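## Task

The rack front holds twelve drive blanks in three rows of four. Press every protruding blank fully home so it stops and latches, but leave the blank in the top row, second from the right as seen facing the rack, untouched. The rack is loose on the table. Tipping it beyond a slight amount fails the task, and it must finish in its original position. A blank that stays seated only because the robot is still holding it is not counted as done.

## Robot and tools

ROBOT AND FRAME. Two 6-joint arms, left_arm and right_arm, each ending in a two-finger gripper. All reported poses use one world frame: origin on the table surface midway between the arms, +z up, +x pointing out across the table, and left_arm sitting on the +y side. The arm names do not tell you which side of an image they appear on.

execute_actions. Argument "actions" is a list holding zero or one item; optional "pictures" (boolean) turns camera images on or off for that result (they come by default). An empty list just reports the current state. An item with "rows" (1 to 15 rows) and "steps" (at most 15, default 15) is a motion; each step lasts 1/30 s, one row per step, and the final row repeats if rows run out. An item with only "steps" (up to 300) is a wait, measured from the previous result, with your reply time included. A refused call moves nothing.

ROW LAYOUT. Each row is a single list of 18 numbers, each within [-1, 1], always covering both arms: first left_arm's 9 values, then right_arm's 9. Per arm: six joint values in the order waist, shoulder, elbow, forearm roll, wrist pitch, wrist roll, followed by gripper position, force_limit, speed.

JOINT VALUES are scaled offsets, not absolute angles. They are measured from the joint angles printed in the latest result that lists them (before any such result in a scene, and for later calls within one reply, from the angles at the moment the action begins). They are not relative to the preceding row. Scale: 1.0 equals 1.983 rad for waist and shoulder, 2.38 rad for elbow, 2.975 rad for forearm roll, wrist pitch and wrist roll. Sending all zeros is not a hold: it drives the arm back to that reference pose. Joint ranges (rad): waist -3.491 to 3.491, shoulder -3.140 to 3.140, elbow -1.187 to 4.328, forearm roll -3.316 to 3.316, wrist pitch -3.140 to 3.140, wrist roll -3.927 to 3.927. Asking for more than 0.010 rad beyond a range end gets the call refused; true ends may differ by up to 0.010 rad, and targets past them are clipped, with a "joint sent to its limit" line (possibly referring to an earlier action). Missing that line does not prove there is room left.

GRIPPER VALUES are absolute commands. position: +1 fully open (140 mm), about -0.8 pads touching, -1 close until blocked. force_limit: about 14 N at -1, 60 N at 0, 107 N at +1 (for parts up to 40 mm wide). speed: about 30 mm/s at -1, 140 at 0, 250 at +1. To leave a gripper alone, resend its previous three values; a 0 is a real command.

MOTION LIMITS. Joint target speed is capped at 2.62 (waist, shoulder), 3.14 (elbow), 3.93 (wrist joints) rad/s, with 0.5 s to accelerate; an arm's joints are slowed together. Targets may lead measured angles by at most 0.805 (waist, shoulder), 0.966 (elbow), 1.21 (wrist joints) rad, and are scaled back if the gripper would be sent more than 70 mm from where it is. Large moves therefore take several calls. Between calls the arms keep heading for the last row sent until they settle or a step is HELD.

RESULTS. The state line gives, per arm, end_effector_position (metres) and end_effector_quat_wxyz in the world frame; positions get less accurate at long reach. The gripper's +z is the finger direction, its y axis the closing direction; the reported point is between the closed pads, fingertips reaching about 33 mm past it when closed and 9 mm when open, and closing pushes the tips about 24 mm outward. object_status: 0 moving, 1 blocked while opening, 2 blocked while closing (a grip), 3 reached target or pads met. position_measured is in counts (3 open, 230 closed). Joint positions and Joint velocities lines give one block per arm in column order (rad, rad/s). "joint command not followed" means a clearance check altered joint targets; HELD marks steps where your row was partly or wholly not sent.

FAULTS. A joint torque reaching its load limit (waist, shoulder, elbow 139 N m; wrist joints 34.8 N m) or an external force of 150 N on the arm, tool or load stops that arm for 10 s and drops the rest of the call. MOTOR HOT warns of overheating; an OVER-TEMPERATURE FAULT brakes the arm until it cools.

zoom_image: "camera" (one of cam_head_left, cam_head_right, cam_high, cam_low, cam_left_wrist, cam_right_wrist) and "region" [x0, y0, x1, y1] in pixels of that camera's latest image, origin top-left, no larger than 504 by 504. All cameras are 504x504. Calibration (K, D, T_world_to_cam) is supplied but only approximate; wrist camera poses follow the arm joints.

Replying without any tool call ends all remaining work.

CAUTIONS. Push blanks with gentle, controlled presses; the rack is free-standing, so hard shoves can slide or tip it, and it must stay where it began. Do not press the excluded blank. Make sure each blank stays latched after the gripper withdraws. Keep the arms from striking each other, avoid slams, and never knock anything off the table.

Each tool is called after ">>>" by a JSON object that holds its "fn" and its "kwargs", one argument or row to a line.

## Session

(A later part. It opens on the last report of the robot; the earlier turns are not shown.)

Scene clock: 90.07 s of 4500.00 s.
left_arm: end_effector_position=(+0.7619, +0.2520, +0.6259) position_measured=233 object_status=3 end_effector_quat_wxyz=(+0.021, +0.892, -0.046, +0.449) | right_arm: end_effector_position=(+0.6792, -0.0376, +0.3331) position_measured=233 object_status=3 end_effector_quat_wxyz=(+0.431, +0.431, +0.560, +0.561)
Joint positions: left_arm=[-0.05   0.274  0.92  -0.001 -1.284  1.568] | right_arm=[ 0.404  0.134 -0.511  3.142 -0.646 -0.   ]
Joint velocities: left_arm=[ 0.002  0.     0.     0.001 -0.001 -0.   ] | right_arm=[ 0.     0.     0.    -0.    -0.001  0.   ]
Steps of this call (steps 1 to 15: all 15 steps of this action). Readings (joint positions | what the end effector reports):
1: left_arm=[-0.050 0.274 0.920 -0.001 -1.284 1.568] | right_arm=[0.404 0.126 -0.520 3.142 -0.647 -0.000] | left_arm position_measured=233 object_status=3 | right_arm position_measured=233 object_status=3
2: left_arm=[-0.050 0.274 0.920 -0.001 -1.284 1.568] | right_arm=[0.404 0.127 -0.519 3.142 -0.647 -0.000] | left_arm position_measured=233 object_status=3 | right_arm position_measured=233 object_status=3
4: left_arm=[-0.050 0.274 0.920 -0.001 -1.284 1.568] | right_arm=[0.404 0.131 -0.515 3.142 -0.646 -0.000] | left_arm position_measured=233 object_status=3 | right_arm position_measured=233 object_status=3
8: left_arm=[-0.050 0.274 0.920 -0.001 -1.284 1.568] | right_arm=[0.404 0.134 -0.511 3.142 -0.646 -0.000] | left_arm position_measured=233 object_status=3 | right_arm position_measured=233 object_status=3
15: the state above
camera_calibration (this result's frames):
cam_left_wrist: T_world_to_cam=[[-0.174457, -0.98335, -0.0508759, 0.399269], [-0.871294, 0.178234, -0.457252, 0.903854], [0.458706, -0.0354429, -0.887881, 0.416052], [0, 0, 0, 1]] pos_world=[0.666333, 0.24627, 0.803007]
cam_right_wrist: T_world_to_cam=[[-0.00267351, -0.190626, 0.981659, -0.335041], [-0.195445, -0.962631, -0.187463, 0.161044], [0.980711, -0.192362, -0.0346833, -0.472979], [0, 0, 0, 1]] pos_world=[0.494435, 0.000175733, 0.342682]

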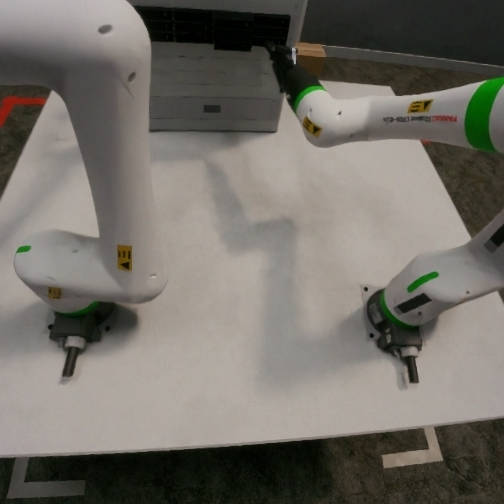

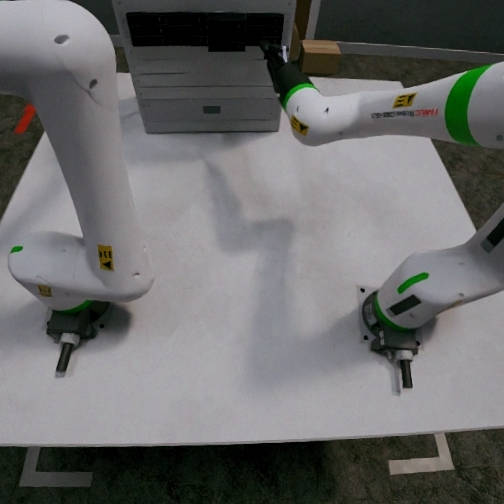

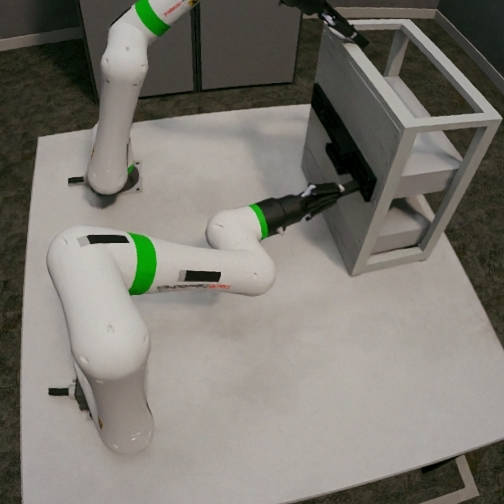

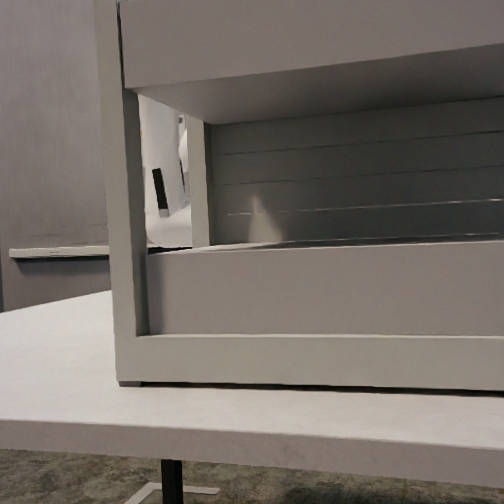

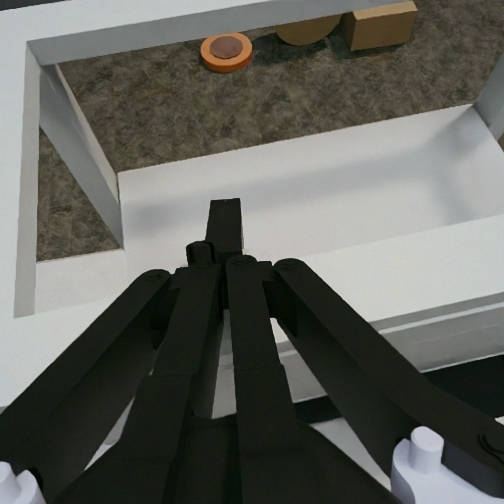

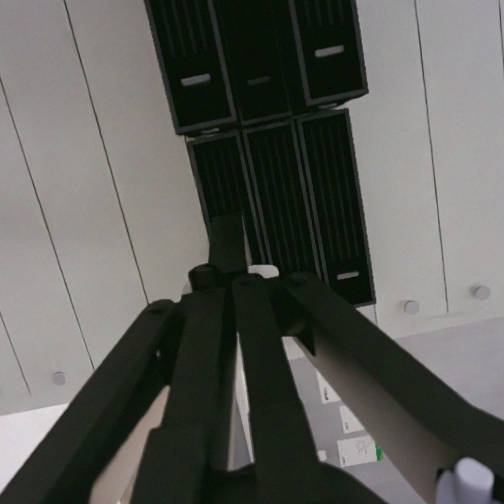

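>>> {"fn": "execute_actions", "kwargs": {
  "actions": [
    {"rows":[[0,0,0,0,0,0,-1,0,0,0,0.002,0.0019,0,0,0,-1,0,0]],"steps":10}
  ],
  "pictures": false
}}

>>> {"fn": "execute_actions", "kwargs": {
  "actions": [
    {"rows":[[0,0,0,0,0,0,-1,0,0,0,-0.045,-0.041,0,-0.0027,0,-1,0,0]],"steps":12}
  ],
  "pictures": false
}}

>>> {"fn": "execute_actions", "kwargs": {
  "actions": [
    {"rows":[[0,0,0,0,0,0,-1,0,0,0.066,0.035,0.0317,0,0.002,0,-1,0,0]]}
  ],
  "pictures": false
}}

>>> {"fn": "execute_actions", "kwargs": {
  "actions": [
    {"rows":[[0,0,0,0,0,0,-1,0,0,0,0.01,0.0097,0,0.001,0,-1,0,0],[0,0,0,0,0,0,-1,0,0,0,0.02,0.0195,0,0.002,0,-1,0,0],[0,0,0,0,0,0,-1,0,0,0,0.025,0.0245,0,0.003,0,-1,0,0],[0,0,0,0,0,0,-1,0,0,0,0.03,0.0295,0,0.0035,0,-1,0,0],[0,0,0,0,0,0,-1,0,0,0,0.035,0.0345,0,0.004,0,-1,0,0],[0,0,0,0,0,0,-1,0,0,0,0.04,0.0396,0,0.005,0,-1,0,0]]}
  ]
}}

>>> {"fn": "zoom_image", "kwargs": {
  "camera": "cam_high",
  "region": [310,130,390,210]
}}

Scene clock: 100.60 s of 4500.00 s.
left_arm: end_effector_position=(+0.7619, +0.2520, +0.6259) position_measured=233 object_status=3 end_effector_quat_wxyz=(+0.021, +0.892, -0.046, +0.449) | right_arm: end_effector_position=(+0.6808, -0.0371, +0.3331) position_measured=233 object_status=3 end_effector_quat_wxyz=(+0.431, +0.431, +0.560, +0.561)
Joint positions: left_arm=[-0.05   0.274  0.92  -0.001 -1.284  1.568] | right_arm=[ 0.404  0.138 -0.506  3.142 -0.646 -0.   ]
Joint velocities: left_arm=[-0.     0.001  0.     0.001  0.     0.   ] | right_arm=[-0.    -0.001 -0.    -0.001  0.001 -0.   ]
Steps of this call (steps 1 to 15: the robot went on to your last target; steps 16 to 90: nothing new was sent; then 7.20 s passed at rest; steps 91 to 100: all 10 steps of this action). Readings (joint positions | what the end effector reports):
91: left_arm=[-0.050 0.274 0.920 -0.001 -1.284 1.568] | right_arm=[0.404 0.134 -0.511 3.142 -0.646 -0.000] | left_arm position_measured=233 object_status=3 | right_arm position_measured=233 object_status=3
92: left_arm=[-0.050 0.274 0.920 -0.001 -1.284 1.568] | right_arm=[0.404 0.135 -0.510 3.142 -0.646 -0.000] | left_arm position_measured=233 object_status=3 | right_arm position_measured=233 object_status=3
94: left_arm=[-0.050 0.274 0.920 -0.001 -1.284 1.568] | right_arm=[0.404 0.137 -0.507 3.142 -0.646 -0.000] | left_arm position_measured=233 object_status=3 | right_arm position_measured=233 object_status=3
98: left_arm=[-0.050 0.274 0.920 -0.001 -1.284 1.568] | right_arm=[0.404 0.138 -0.506 3.142 -0.646 -0.000] | left_arm position_measured=233 object_status=3 | right_arm position_measured=233 object_status=3
100: the state above

Scene clock: 101.00 s of 4500.00 s.
left_arm: end_effector_position=(+0.7619, +0.2520, +0.6259) position_measured=233 object_status=3 end_effector_quat_wxyz=(+0.021, +0.892, -0.046, +0.449) | right_arm: end_effector_position=(+0.6437, -0.0470, +0.3337) position_measured=233 object_status=3 end_effector_quat_wxyz=(+0.431, +0.431, +0.560, +0.561)
Joint positions: left_arm=[-0.05   0.274  0.92  -0.001 -1.284  1.568] | right_arm=[ 0.404  0.049 -0.604  3.142 -0.654 -0.   ]
Joint velocities: left_arm=[-0.    -0.    -0.     0.001  0.001  0.   ] | right_arm=[ 0.001 -0.002 -0.003  0.001  0.001  0.   ]
Steps of this call (steps 1 to 12: all 12 steps of this action). Readings (joint positions | what the end effector reports):
1: left_arm=[-0.050 0.274 0.920 -0.001 -1.284 1.568] | right_arm=[0.404 0.138 -0.506 3.142 -0.646 -0.000] | left_arm position_measured=233 object_status=3 | right_arm position_measured=233 object_status=3
2: left_arm=[-0.050 0.274 0.920 -0.001 -1.284 1.568] | right_arm=[0.404 0.137 -0.507 3.142 -0.646 -0.000] | left_arm position_measured=233 object_status=3 | right_arm position_measured=233 object_status=3
4: left_arm=[-0.050 0.274 0.920 -0.001 -1.284 1.568] | right_arm=[0.404 0.118 -0.528 3.142 -0.647 -0.000] | left_arm position_measured=233 object_status=3 | right_arm position_measured=233 object_status=3
8: left_arm=[-0.050 0.274 0.920 -0.001 -1.284 1.568] | right_arm=[0.404 0.054 -0.598 3.142 -0.653 -0.000] | left_arm position_measured=233 object_status=3 | right_arm position_measured=233 object_status=3
12: the state above

Scene clock: 101.50 s of 4500.00 s.
left_arm: end_effector_position=(+0.7619, +0.2520, +0.6259) position_measured=233 object_status=3 end_effector_quat_wxyz=(+0.021, +0.892, -0.046, +0.449) | right_arm: end_effector_position=(+0.6252, +0.0479, +0.3334) position_measured=233 object_status=3 end_effector_quat_wxyz=(+0.394, +0.393, +0.587, +0.588)
Joint positions: left_arm=[-0.05   0.274  0.92  -0.001 -1.284  1.568] | right_arm=[ 0.535  0.118 -0.528  3.142 -0.648 -0.   ]
Joint velocities: left_arm=[-0.001  0.     0.001  0.    -0.    -0.   ] | right_arm=[ 0.001  0.001  0.001  0.    -0.001  0.   ]
Steps of this call (steps 1 to 15: all 15 steps of this action). Readings (joint positions | what the end effector reports):
1: left_arm=[-0.050 0.274 0.920 -0.001 -1.284 1.568] | right_arm=[0.404 0.049 -0.604 3.142 -0.654 -0.000] | left_arm position_measured=233 object_status=3 | right_arm position_measured=233 object_status=3
2: left_arm=[-0.050 0.274 0.920 -0.001 -1.284 1.568] | right_arm=[0.407 0.050 -0.604 3.142 -0.654 -0.000] | left_arm position_measured=233 object_status=3 | right_arm position_measured=233 object_status=3
4: left_arm=[-0.050 0.274 0.920 -0.001 -1.284 1.568] | right_arm=[0.428 0.060 -0.592 3.142 -0.653 -0.000] | left_arm position_measured=233 object_status=3 | right_arm position_measured=233 object_status=3
8: left_arm=[-0.050 0.274 0.920 -0.001 -1.284 1.568] | right_arm=[0.507 0.103 -0.545 3.142 -0.649 -0.000] | left_arm position_measured=233 object_status=3 | right_arm position_measured=233 object_status=3
15: the state above

Scene clock: 102.00 s of 4500.00 s.
left_arm: end_effector_position=(+0.7619, +0.2520, +0.6259) position_measured=233 object_status=3 end_effector_quat_wxyz=(+0.021, +0.892, -0.046, +0.449) | right_arm: end_effector_position=(+0.6584, +0.0616, +0.3334) position_measured=233 object_status=3 end_effector_quat_wxyz=(+0.394, +0.393, +0.587, +0.588)
Joint positions: left_arm=[-0.05   0.274  0.92  -0.001 -1.284  1.568] | right_arm=[ 0.535  0.198 -0.434  3.142 -0.633 -0.   ]
Joint velocities: left_arm=[ 0.002 -0.001 -0.001 -0.001 -0.001 -0.   ] | right_arm=[-0.001  0.001  0.001  0.     0.    -0.   ]
Steps of this call (steps 1 to 15: all 15 steps of this action). Readings (joint positions | what the end effector reports):
1: left_arm=[-0.050 0.274 0.920 -0.001 -1.284 1.568] | right_arm=[0.535 0.118 -0.528 3.142 -0.648 -0.000] | left_arm position_measured=233 object_status=3 | right_arm position_measured=233 object_status=3
2: left_arm=[-0.050 0.274 0.920 -0.001 -1.284 1.568] | right_arm=[0.535 0.121 -0.526 3.142 -0.647 -0.000] | left_arm position_measured=233 object_status=3 | right_arm position_measured=233 object_status=3
4: left_arm=[-0.050 0.274 0.920 -0.001 -1.284 1.568] | right_arm=[0.535 0.140 -0.503 3.142 -0.644 -0.000] | left_arm position_measured=233 object_status=3 | right_arm position_measured=233 object_status=3
8: left_arm=[-0.050 0.274 0.920 -0.001 -1.284 1.568] | right_arm=[0.535 0.187 -0.448 3.142 -0.635 -0.000] | left_arm position_measured=233 object_status=3 | right_arm position_measured=233 object_status=3
15: the state above
camera_calibration (this result's frames):
cam_left_wrist: T_world_to_cam=[[-0.174457, -0.98335, -0.0508757, 0.399269], [-0.871294, 0.178234, -0.457252, 0.903854], [0.458706, -0.0354431, -0.887881, 0.416052], [0, 0, 0, 1]] pos_world=[0.666333, 0.24627, 0.803007]
cam_right_wrist: T_world_to_cam=[[0.0218926, -0.189362, 0.981663, -0.332789], [-0.0680537, -0.979903, -0.187504, 0.169719], [0.997441, -0.0627009, -0.0343394, -0.452595], [0, 0, 0, 1]] pos_world=[0.470273, 0.0749125, 0.342968]

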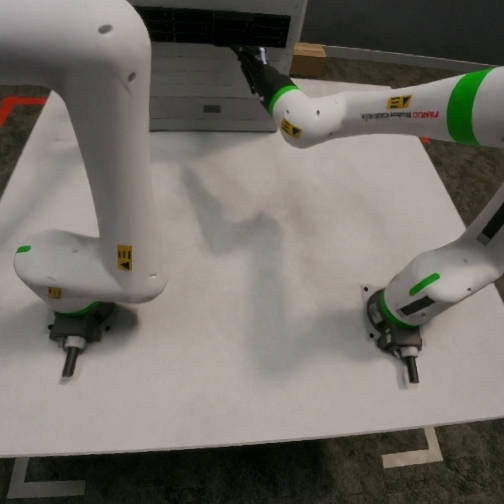

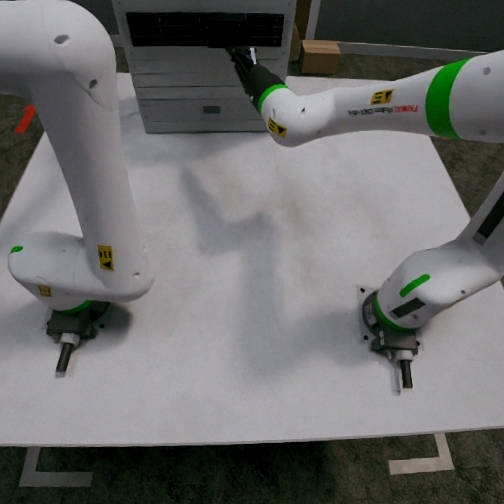

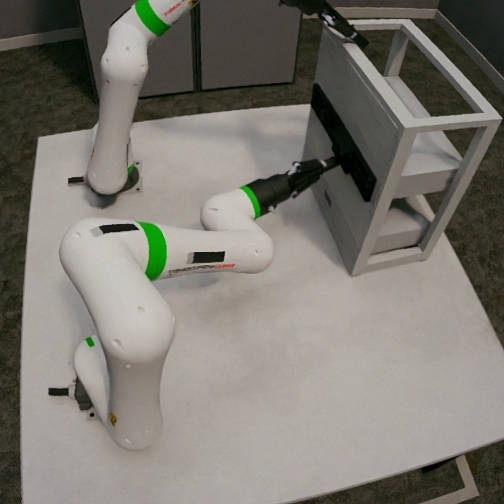

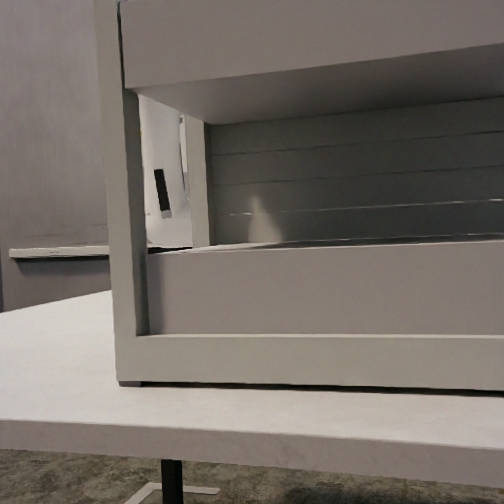

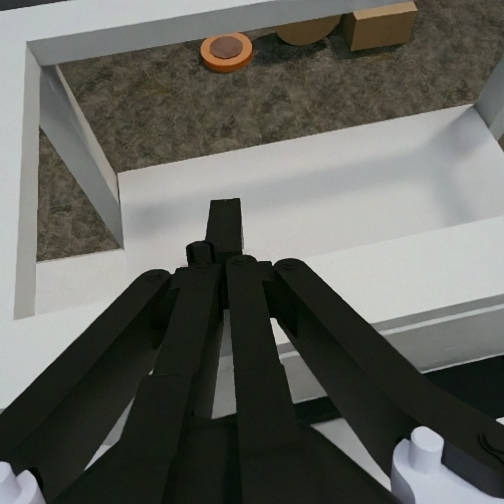

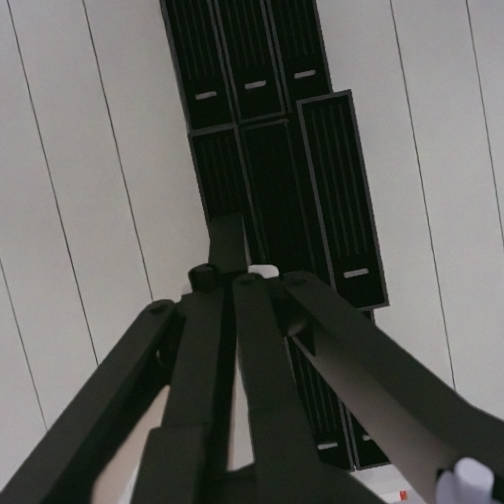

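Region (310, 130, 390, 210) of cam_high's 504x504 image, scaled by 6.300, with more detail than that image has.

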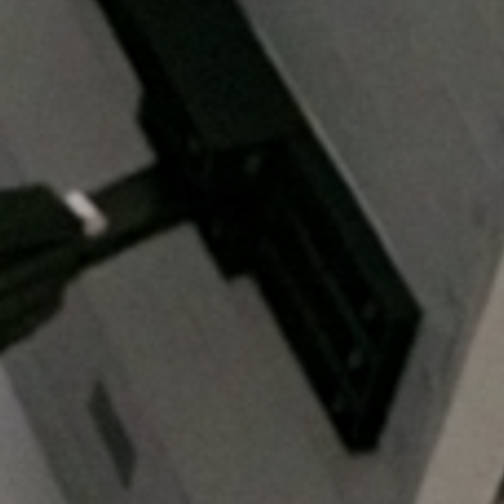

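About 9–10 mm left.

>>> {"fn": "execute_actions", "kwargs": {
  "actions": [
    {"rows":[[0,0,0,0,0,0,-1,0,0,0,0.002,0.002,0,0,0,-1,0,0],[0,0,0,0,0,0,-1,0,0,0,0.004,0.004,0,0.0006,0,-1,0,0],[0,0,0,0,0,0,-1,0,0,0,0.006,0.0062,0,0.001,0,-1,0,0],[0,0,0,0,0,0,-1,0,0,0,0.008,0.0083,0,0.0013,0,-1,0,0],[0,0,0,0,0,0,-1,0,0,0,0.0105,0.0109,0,0.0017,0,-1,0,0]]}
  ]
}}

>>> {"fn": "zoom_image", "kwargs": {
  "camera": "cam_high",
  "region": [310,130,390,210]
}}

Scene clock: 105.90 s of 4500.00 s.
left_arm: end_effector_position=(+0.7619, +0.2520, +0.6259) position_measured=233 object_status=3 end_effector_quat_wxyz=(+0.021, +0.892, -0.046, +0.449) | right_arm: end_effector_position=(+0.6673, +0.0652, +0.3334) position_measured=233 object_status=3 end_effector_quat_wxyz=(+0.394, +0.393, +0.587, +0.588)
Joint positions: left_arm=[-0.05   0.274  0.92  -0.001 -1.284  1.568] | right_arm=[ 0.535  0.218 -0.408  3.142 -0.628 -0.   ]
Joint velocities: left_arm=[ 0.001  0.    -0.001  0.001 -0.001  0.   ] | right_arm=[-0.001  0.     0.     0.001 -0.001 -0.   ]
Steps of this call (steps 1 to 15: the robot went on to your last target; steps 16 to 90: nothing new was sent; then 0.40 s passed at rest; steps 91 to 105: all 15 steps of this action). Readings (joint positions | what the end effector reports):
91: left_arm=[-0.050 0.274 0.920 -0.001 -1.284 1.568] | right_arm=[0.535 0.198 -0.434 3.142 -0.633 -0.000] | left_arm position_measured=233 object_status=3 | right_arm position_measured=233 object_status=3
92: left_arm=[-0.050 0.274 0.920 -0.001 -1.284 1.568] | right_arm=[0.535 0.199 -0.433 3.142 -0.633 -0.000] | left_arm position_measured=233 object_status=3 | right_arm position_measured=233 object_status=3
94: left_arm=[-0.050 0.274 0.920 -0.001 -1.284 1.568] | right_arm=[0.535 0.205 -0.426 3.142 -0.631 -0.000] | left_arm position_measured=233 object_status=3 | right_arm position_measured=233 object_status=3
98: left_arm=[-0.050 0.274 0.920 -0.001 -1.284 1.568] | right_arm=[0.535 0.218 -0.409 3.142 -0.628 -0.000] | left_arm position_measured=233 object_status=3 | right_arm position_measured=233 object_status=3
105: the state above
camera_calibration (this result's frames):
cam_left_wrist: T_world_to_cam=[[-0.174457, -0.98335, -0.0508756, 0.399269], [-0.871294, 0.178234, -0.457252, 0.903855], [0.458706, -0.0354431, -0.887881, 0.416052], [0, 0, 0, 1]] pos_world=[0.666333, 0.24627, 0.803007]
cam_right_wrist: T_world_to_cam=[[0.0218382, -0.189383, 0.98166, -0.332286], [-0.0680525, -0.979899, -0.187529, 0.173932], [0.997443, -0.0627092, -0.0342872, -0.461279], [0, 0, 0, 1]] pos_world=[0.479192, 0.07858, 0.342993]

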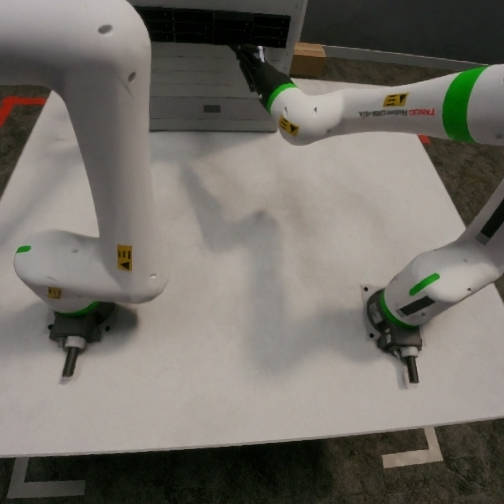

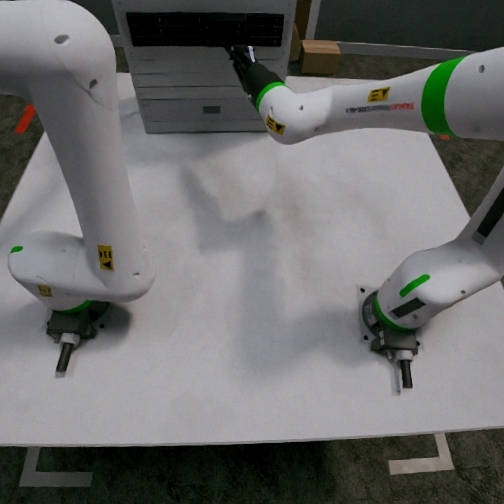

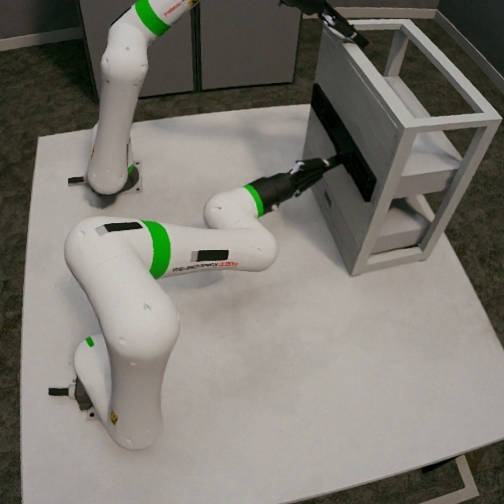

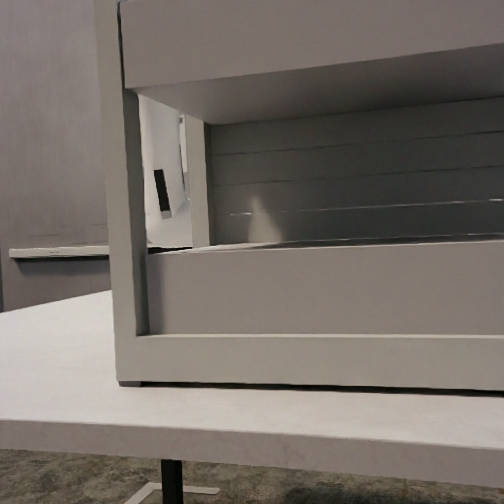

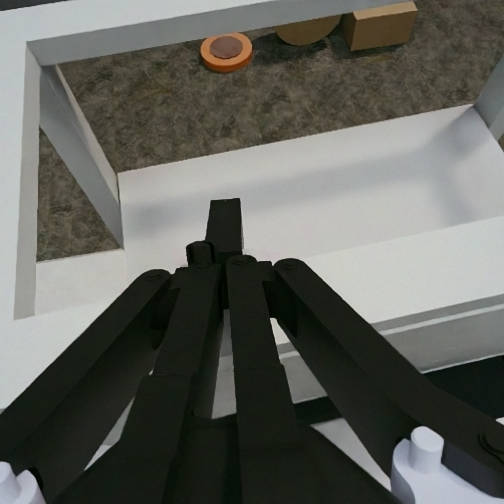

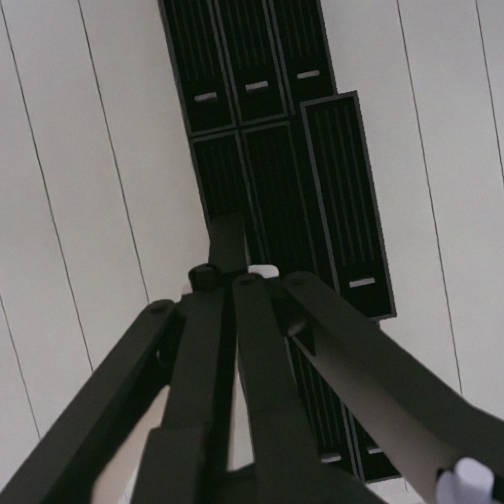

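Region (310, 130, 390, 210) of cam_high's 504x504 image, scaled by 6.300, with more detail than that image has.

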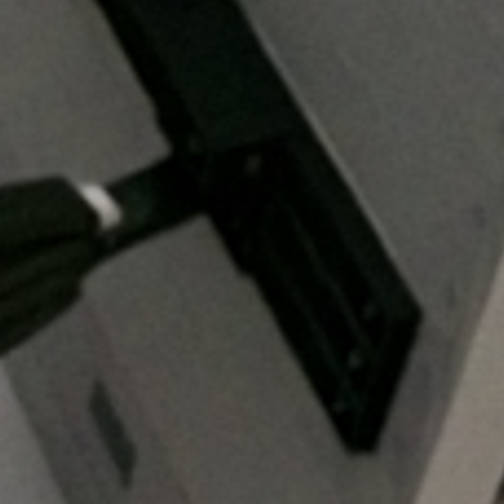

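>>> {"fn": "execute_actions", "kwargs": {
  "actions": [
    {"rows":[[0,0,0,0,0,0,-1,0,0,0,0.002,0.002,0,0,0,-1,0,0],[0,0,0,0,0,0,-1,0,0,0,0.002,0.002,0,0,0,-1,0,0],[0,0,0,0,0,0,-1,0,0,0,0.0035,0.0037,0,0.0006,0,-1,0,0],[0,0,0,0,0,0,-1,0,0,0,0.0035,0.0037,0,0.0006,0,-1,0,0],[0,0,0,0,0,0,-1,0,0,0,0.005,0.0052,0,0.0008,0,-1,0,0]]}
  ],
  "pictures": false
}}

>>> {"fn": "execute_actions", "kwargs": {
  "actions": [
    {"rows":[[0,0,0,0,0,0,-1,0,0,0,-0.13,-0.123,0,-0.012,0,-1,0,0]]}
  ],
  "pictures": false
}}

>>> {"fn": "execute_actions", "kwargs": {
  "actions": [
    {"rows":[[0,0,0.03,0,0,0,-1,0,0,0.03,-0.02,-0.017,0,0,0,-1,0,0]]}
  ]
}}

>>> {"fn": "zoom_image", "kwargs": {
  "camera": "cam_high",
  "region": [320,140,390,210]
}}

>>> {"fn": "zoom_image", "kwargs": {
  "camera": "cam_head_right",
  "region": [120,0,300,70]
}}

Scene clock: 113.57 s of 4500.00 s.
left_arm: end_effector_position=(+0.7619, +0.2520, +0.6259) position_measured=233 object_status=3 end_effector_quat_wxyz=(+0.021, +0.892, -0.046, +0.449) | right_arm: end_effector_position=(+0.6715, +0.0670, +0.3334) position_measured=233 object_status=3 end_effector_quat_wxyz=(+0.394, +0.393, +0.587, +0.588)
Joint positions: left_arm=[-0.05   0.274  0.92  -0.001 -1.284  1.568] | right_arm=[ 0.535  0.228 -0.396  3.142 -0.625 -0.   ]
Joint velocities: left_arm=[-0.    -0.001 -0.001 -0.     0.001  0.   ] | right_arm=[-0. -0.  0. -0.  0.  0.]
Steps of this call (steps 1 to 15: the robot went on to your last target; steps 16 to 90: nothing new was sent; then 4.17 s passed at rest; steps 91 to 105: all 15 steps of this action). Readings (joint positions | what the end effector reports):
91: left_arm=[-0.050 0.274 0.920 -0.001 -1.284 1.568] | right_arm=[0.535 0.218 -0.408 3.142 -0.628 -0.000] | left_arm position_measured=233 object_status=3 | right_arm position_measured=233 object_status=3
92: left_arm=[-0.050 0.274 0.920 -0.001 -1.284 1.568] | right_arm=[0.535 0.220 -0.407 3.142 -0.628 -0.000] | left_arm position_measured=233 object_status=3 | right_arm position_measured=233 object_status=3
94: left_arm=[-0.050 0.274 0.920 -0.001 -1.284 1.568] | right_arm=[0.535 0.223 -0.403 3.142 -0.627 -0.000] | left_arm position_measured=233 object_status=3 | right_arm position_measured=233 object_status=3
98: left_arm=[-0.050 0.274 0.920 -0.001 -1.284 1.568] | right_arm=[0.535 0.228 -0.396 3.142 -0.626 -0.000] | left_arm position_measured=233 object_status=3 | right_arm position_measured=233 object_status=3
105: the state above

Scene clock: 114.07 s of 4500.00 s.
left_arm: end_effector_position=(+0.7619, +0.2520, +0.6259) position_measured=233 object_status=3 end_effector_quat_wxyz=(+0.021, +0.892, -0.046, +0.449) | right_arm: end_effector_position=(+0.5667, +0.0238, +0.3321) position_measured=233 object_status=3 end_effector_quat_wxyz=(+0.394, +0.393, +0.587, +0.588)
Joint positions: left_arm=[-0.05   0.274  0.92  -0.001 -1.284  1.568] | right_arm=[ 0.535 -0.028 -0.687  3.142 -0.661 -0.   ]
Joint velocities: left_arm=[ 0.    -0.     0.     0.     0.001 -0.   ] | right_arm=[ 0.    -0.065 -0.072 -0.    -0.01  -0.   ]
Steps of this call (steps 1 to 15: all 15 steps of this action). Readings (joint positions | what the end effector reports):
1: left_arm=[-0.050 0.274 0.920 -0.001 -1.284 1.568] | right_arm=[0.535 0.228 -0.396 3.142 -0.625 -0.000] | left_arm position_measured=233 object_status=3 | right_arm position_measured=233 object_status=3
2: left_arm=[-0.050 0.274 0.920 -0.001 -1.284 1.568] | right_arm=[0.535 0.227 -0.397 3.142 -0.625 -0.000] | left_arm position_measured=233 object_status=3 | right_arm position_measured=233 object_status=3
4: left_arm=[-0.050 0.274 0.920 -0.001 -1.284 1.568] | right_arm=[0.535 0.207 -0.419 3.142 -0.628 -0.000] | left_arm position_measured=233 object_status=3 | right_arm position_measured=233 object_status=3
8: left_arm=[-0.050 0.274 0.920 -0.001 -1.284 1.568] | right_arm=[0.535 0.105 -0.536 3.142 -0.642 -0.000] | left_arm position_measured=233 object_status=3 | right_arm position_measured=233 object_status=3
15: the state above

Scene clock: 114.57 s of 4500.00 s.
left_arm: end_effector_position=(+0.7571, +0.2525, +0.6707) position_measured=233 object_status=3 end_effector_quat_wxyz=(+0.023, +0.876, -0.045, +0.480) | right_arm: end_effector_position=(+0.5282, +0.0507, +0.3308) position_measured=233 object_status=3 end_effector_quat_wxyz=(+0.376, +0.376, +0.599, +0.599)
Joint positions: left_arm=[-0.05   0.274  0.991 -0.001 -1.284  1.568] | right_arm=[ 0.595 -0.068 -0.728  3.142 -0.661 -0.   ]
Joint velocities: left_arm=[-0.001  0.    -0.001 -0.    -0.001 -0.   ] | right_arm=[-0.001 -0.001 -0.     0.001  0.001  0.   ]
Steps of this call (steps 1 to 15: all 15 steps of this action). Readings (joint positions | what the end effector reports):
1: left_arm=[-0.050 0.274 0.920 -0.001 -1.284 1.568] | right_arm=[0.535 -0.029 -0.688 3.142 -0.661 -0.000] | left_arm position_measured=233 object_status=3 | right_arm position_measured=233 object_status=3
2: left_arm=[-0.050 0.274 0.922 -0.001 -1.284 1.568] | right_arm=[0.537 -0.031 -0.690 3.142 -0.661 -0.000] | left_arm position_measured=233 object_status=3 | right_arm position_measured=233 object_status=3
4: left_arm=[-0.050 0.274 0.947 -0.001 -1.284 1.568] | right_arm=[0.558 -0.044 -0.704 3.142 -0.661 -0.000] | left_arm position_measured=233 object_status=3 | right_arm position_measured=233 object_status=3
8: left_arm=[-0.050 0.273 0.991 -0.001 -1.284 1.568] | right_arm=[0.594 -0.067 -0.727 3.142 -0.661 -0.000] | left_arm position_measured=233 object_status=3 | right_arm position_measured=233 object_status=3
15: the state above
camera_calibration (this result's frames):
cam_left_wrist: T_world_to_cam=[[-0.170664, -0.983728, -0.0561463, 0.40193], [-0.836604, 0.174772, -0.519181, 0.936151], [0.520546, -0.0416334, -0.852818, 0.389309], [0, 0, 0, 1]] pos_world=[0.649129, 0.247985, 0.840608]
cam_right_wrist: T_world_to_cam=[[0.0330475, -0.187761, 0.981659, -0.335437], [-0.00964862, -0.982209, -0.187541, 0.119018], [0.999407, -0.00327389, -0.0342712, -0.327634], [0, 0, 0, 1]] pos_world=[0.339674, 0.052846, 0.340377]

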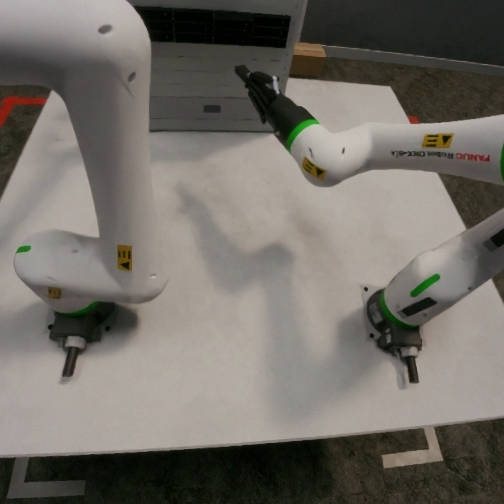

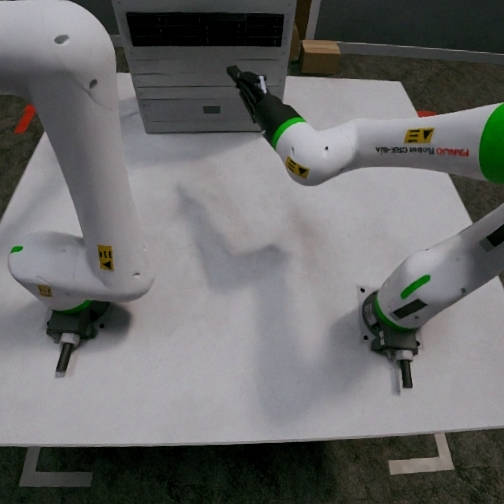

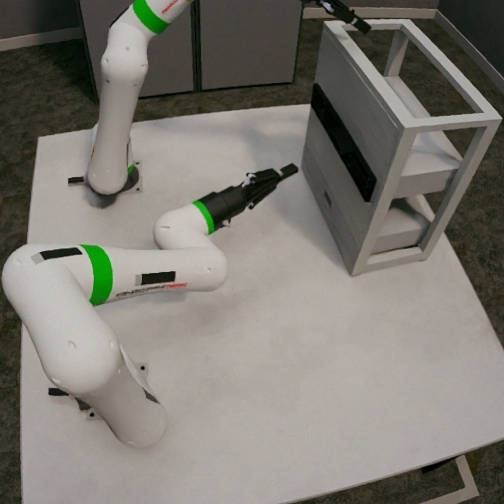

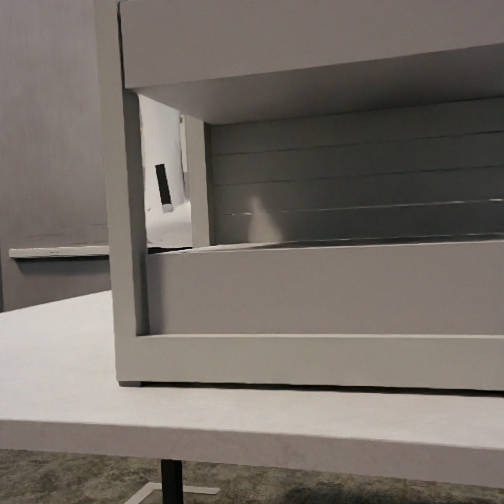

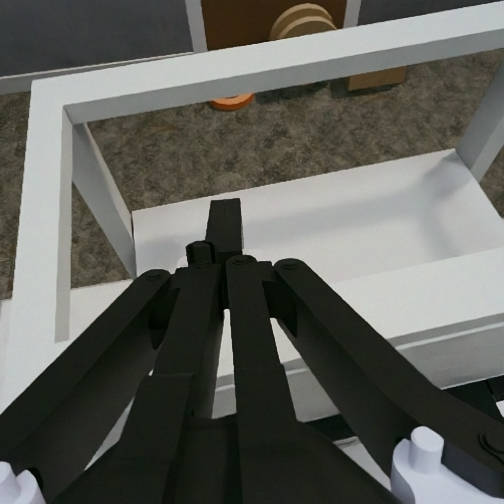

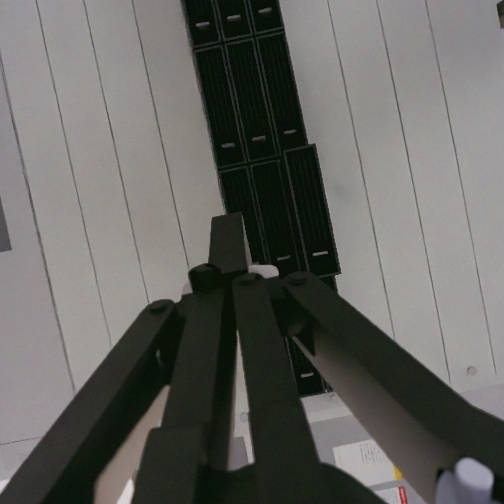

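Region (320, 140, 390, 210) of cam_high's 504x504 image, scaled by 7.200, with more detail than that image has.

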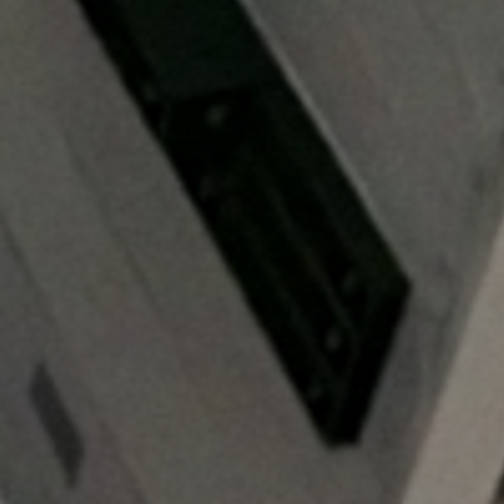

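Region (120, 0, 300, 70) of cam_head_right's 504x504 image, scaled by 2.800, with more detail than that image has.

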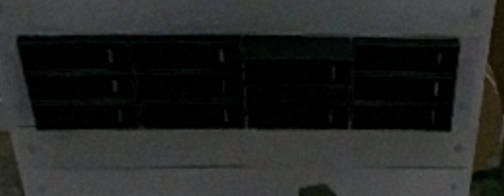

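>>> {"fn": "zoom_image", "kwargs": {
  "camera": "cam_high",
  "region": [305,80,365,190]
}}

>>> {"fn": "zoom_image", "kwargs": {
  "camera": "cam_high",
  "region": [325,135,365,185]
}}

Region (305, 80, 365, 190) of cam_high's 504x504 image, scaled by 4.582, with more detail than that image has; it fills the left 275 columns of this view, and the rest is white.

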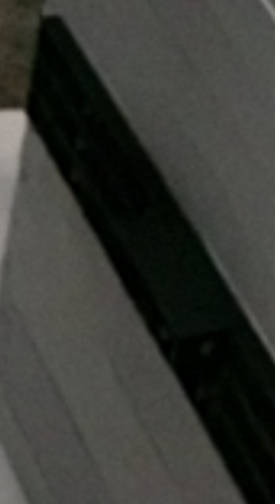

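Region (325, 135, 365, 185) of cam_high's 504x504 image, scaled by 10.080, with more detail than that image has; it fills the left 403 columns of this view, and the rest is white.

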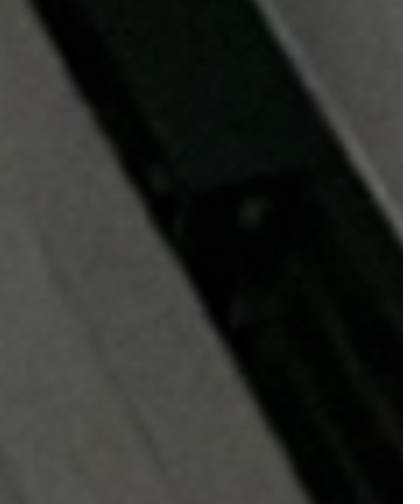

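>>> {"fn": "finished_scene", "kwargs": {
  "scene": 2
}}

The scene is finished: the task was done.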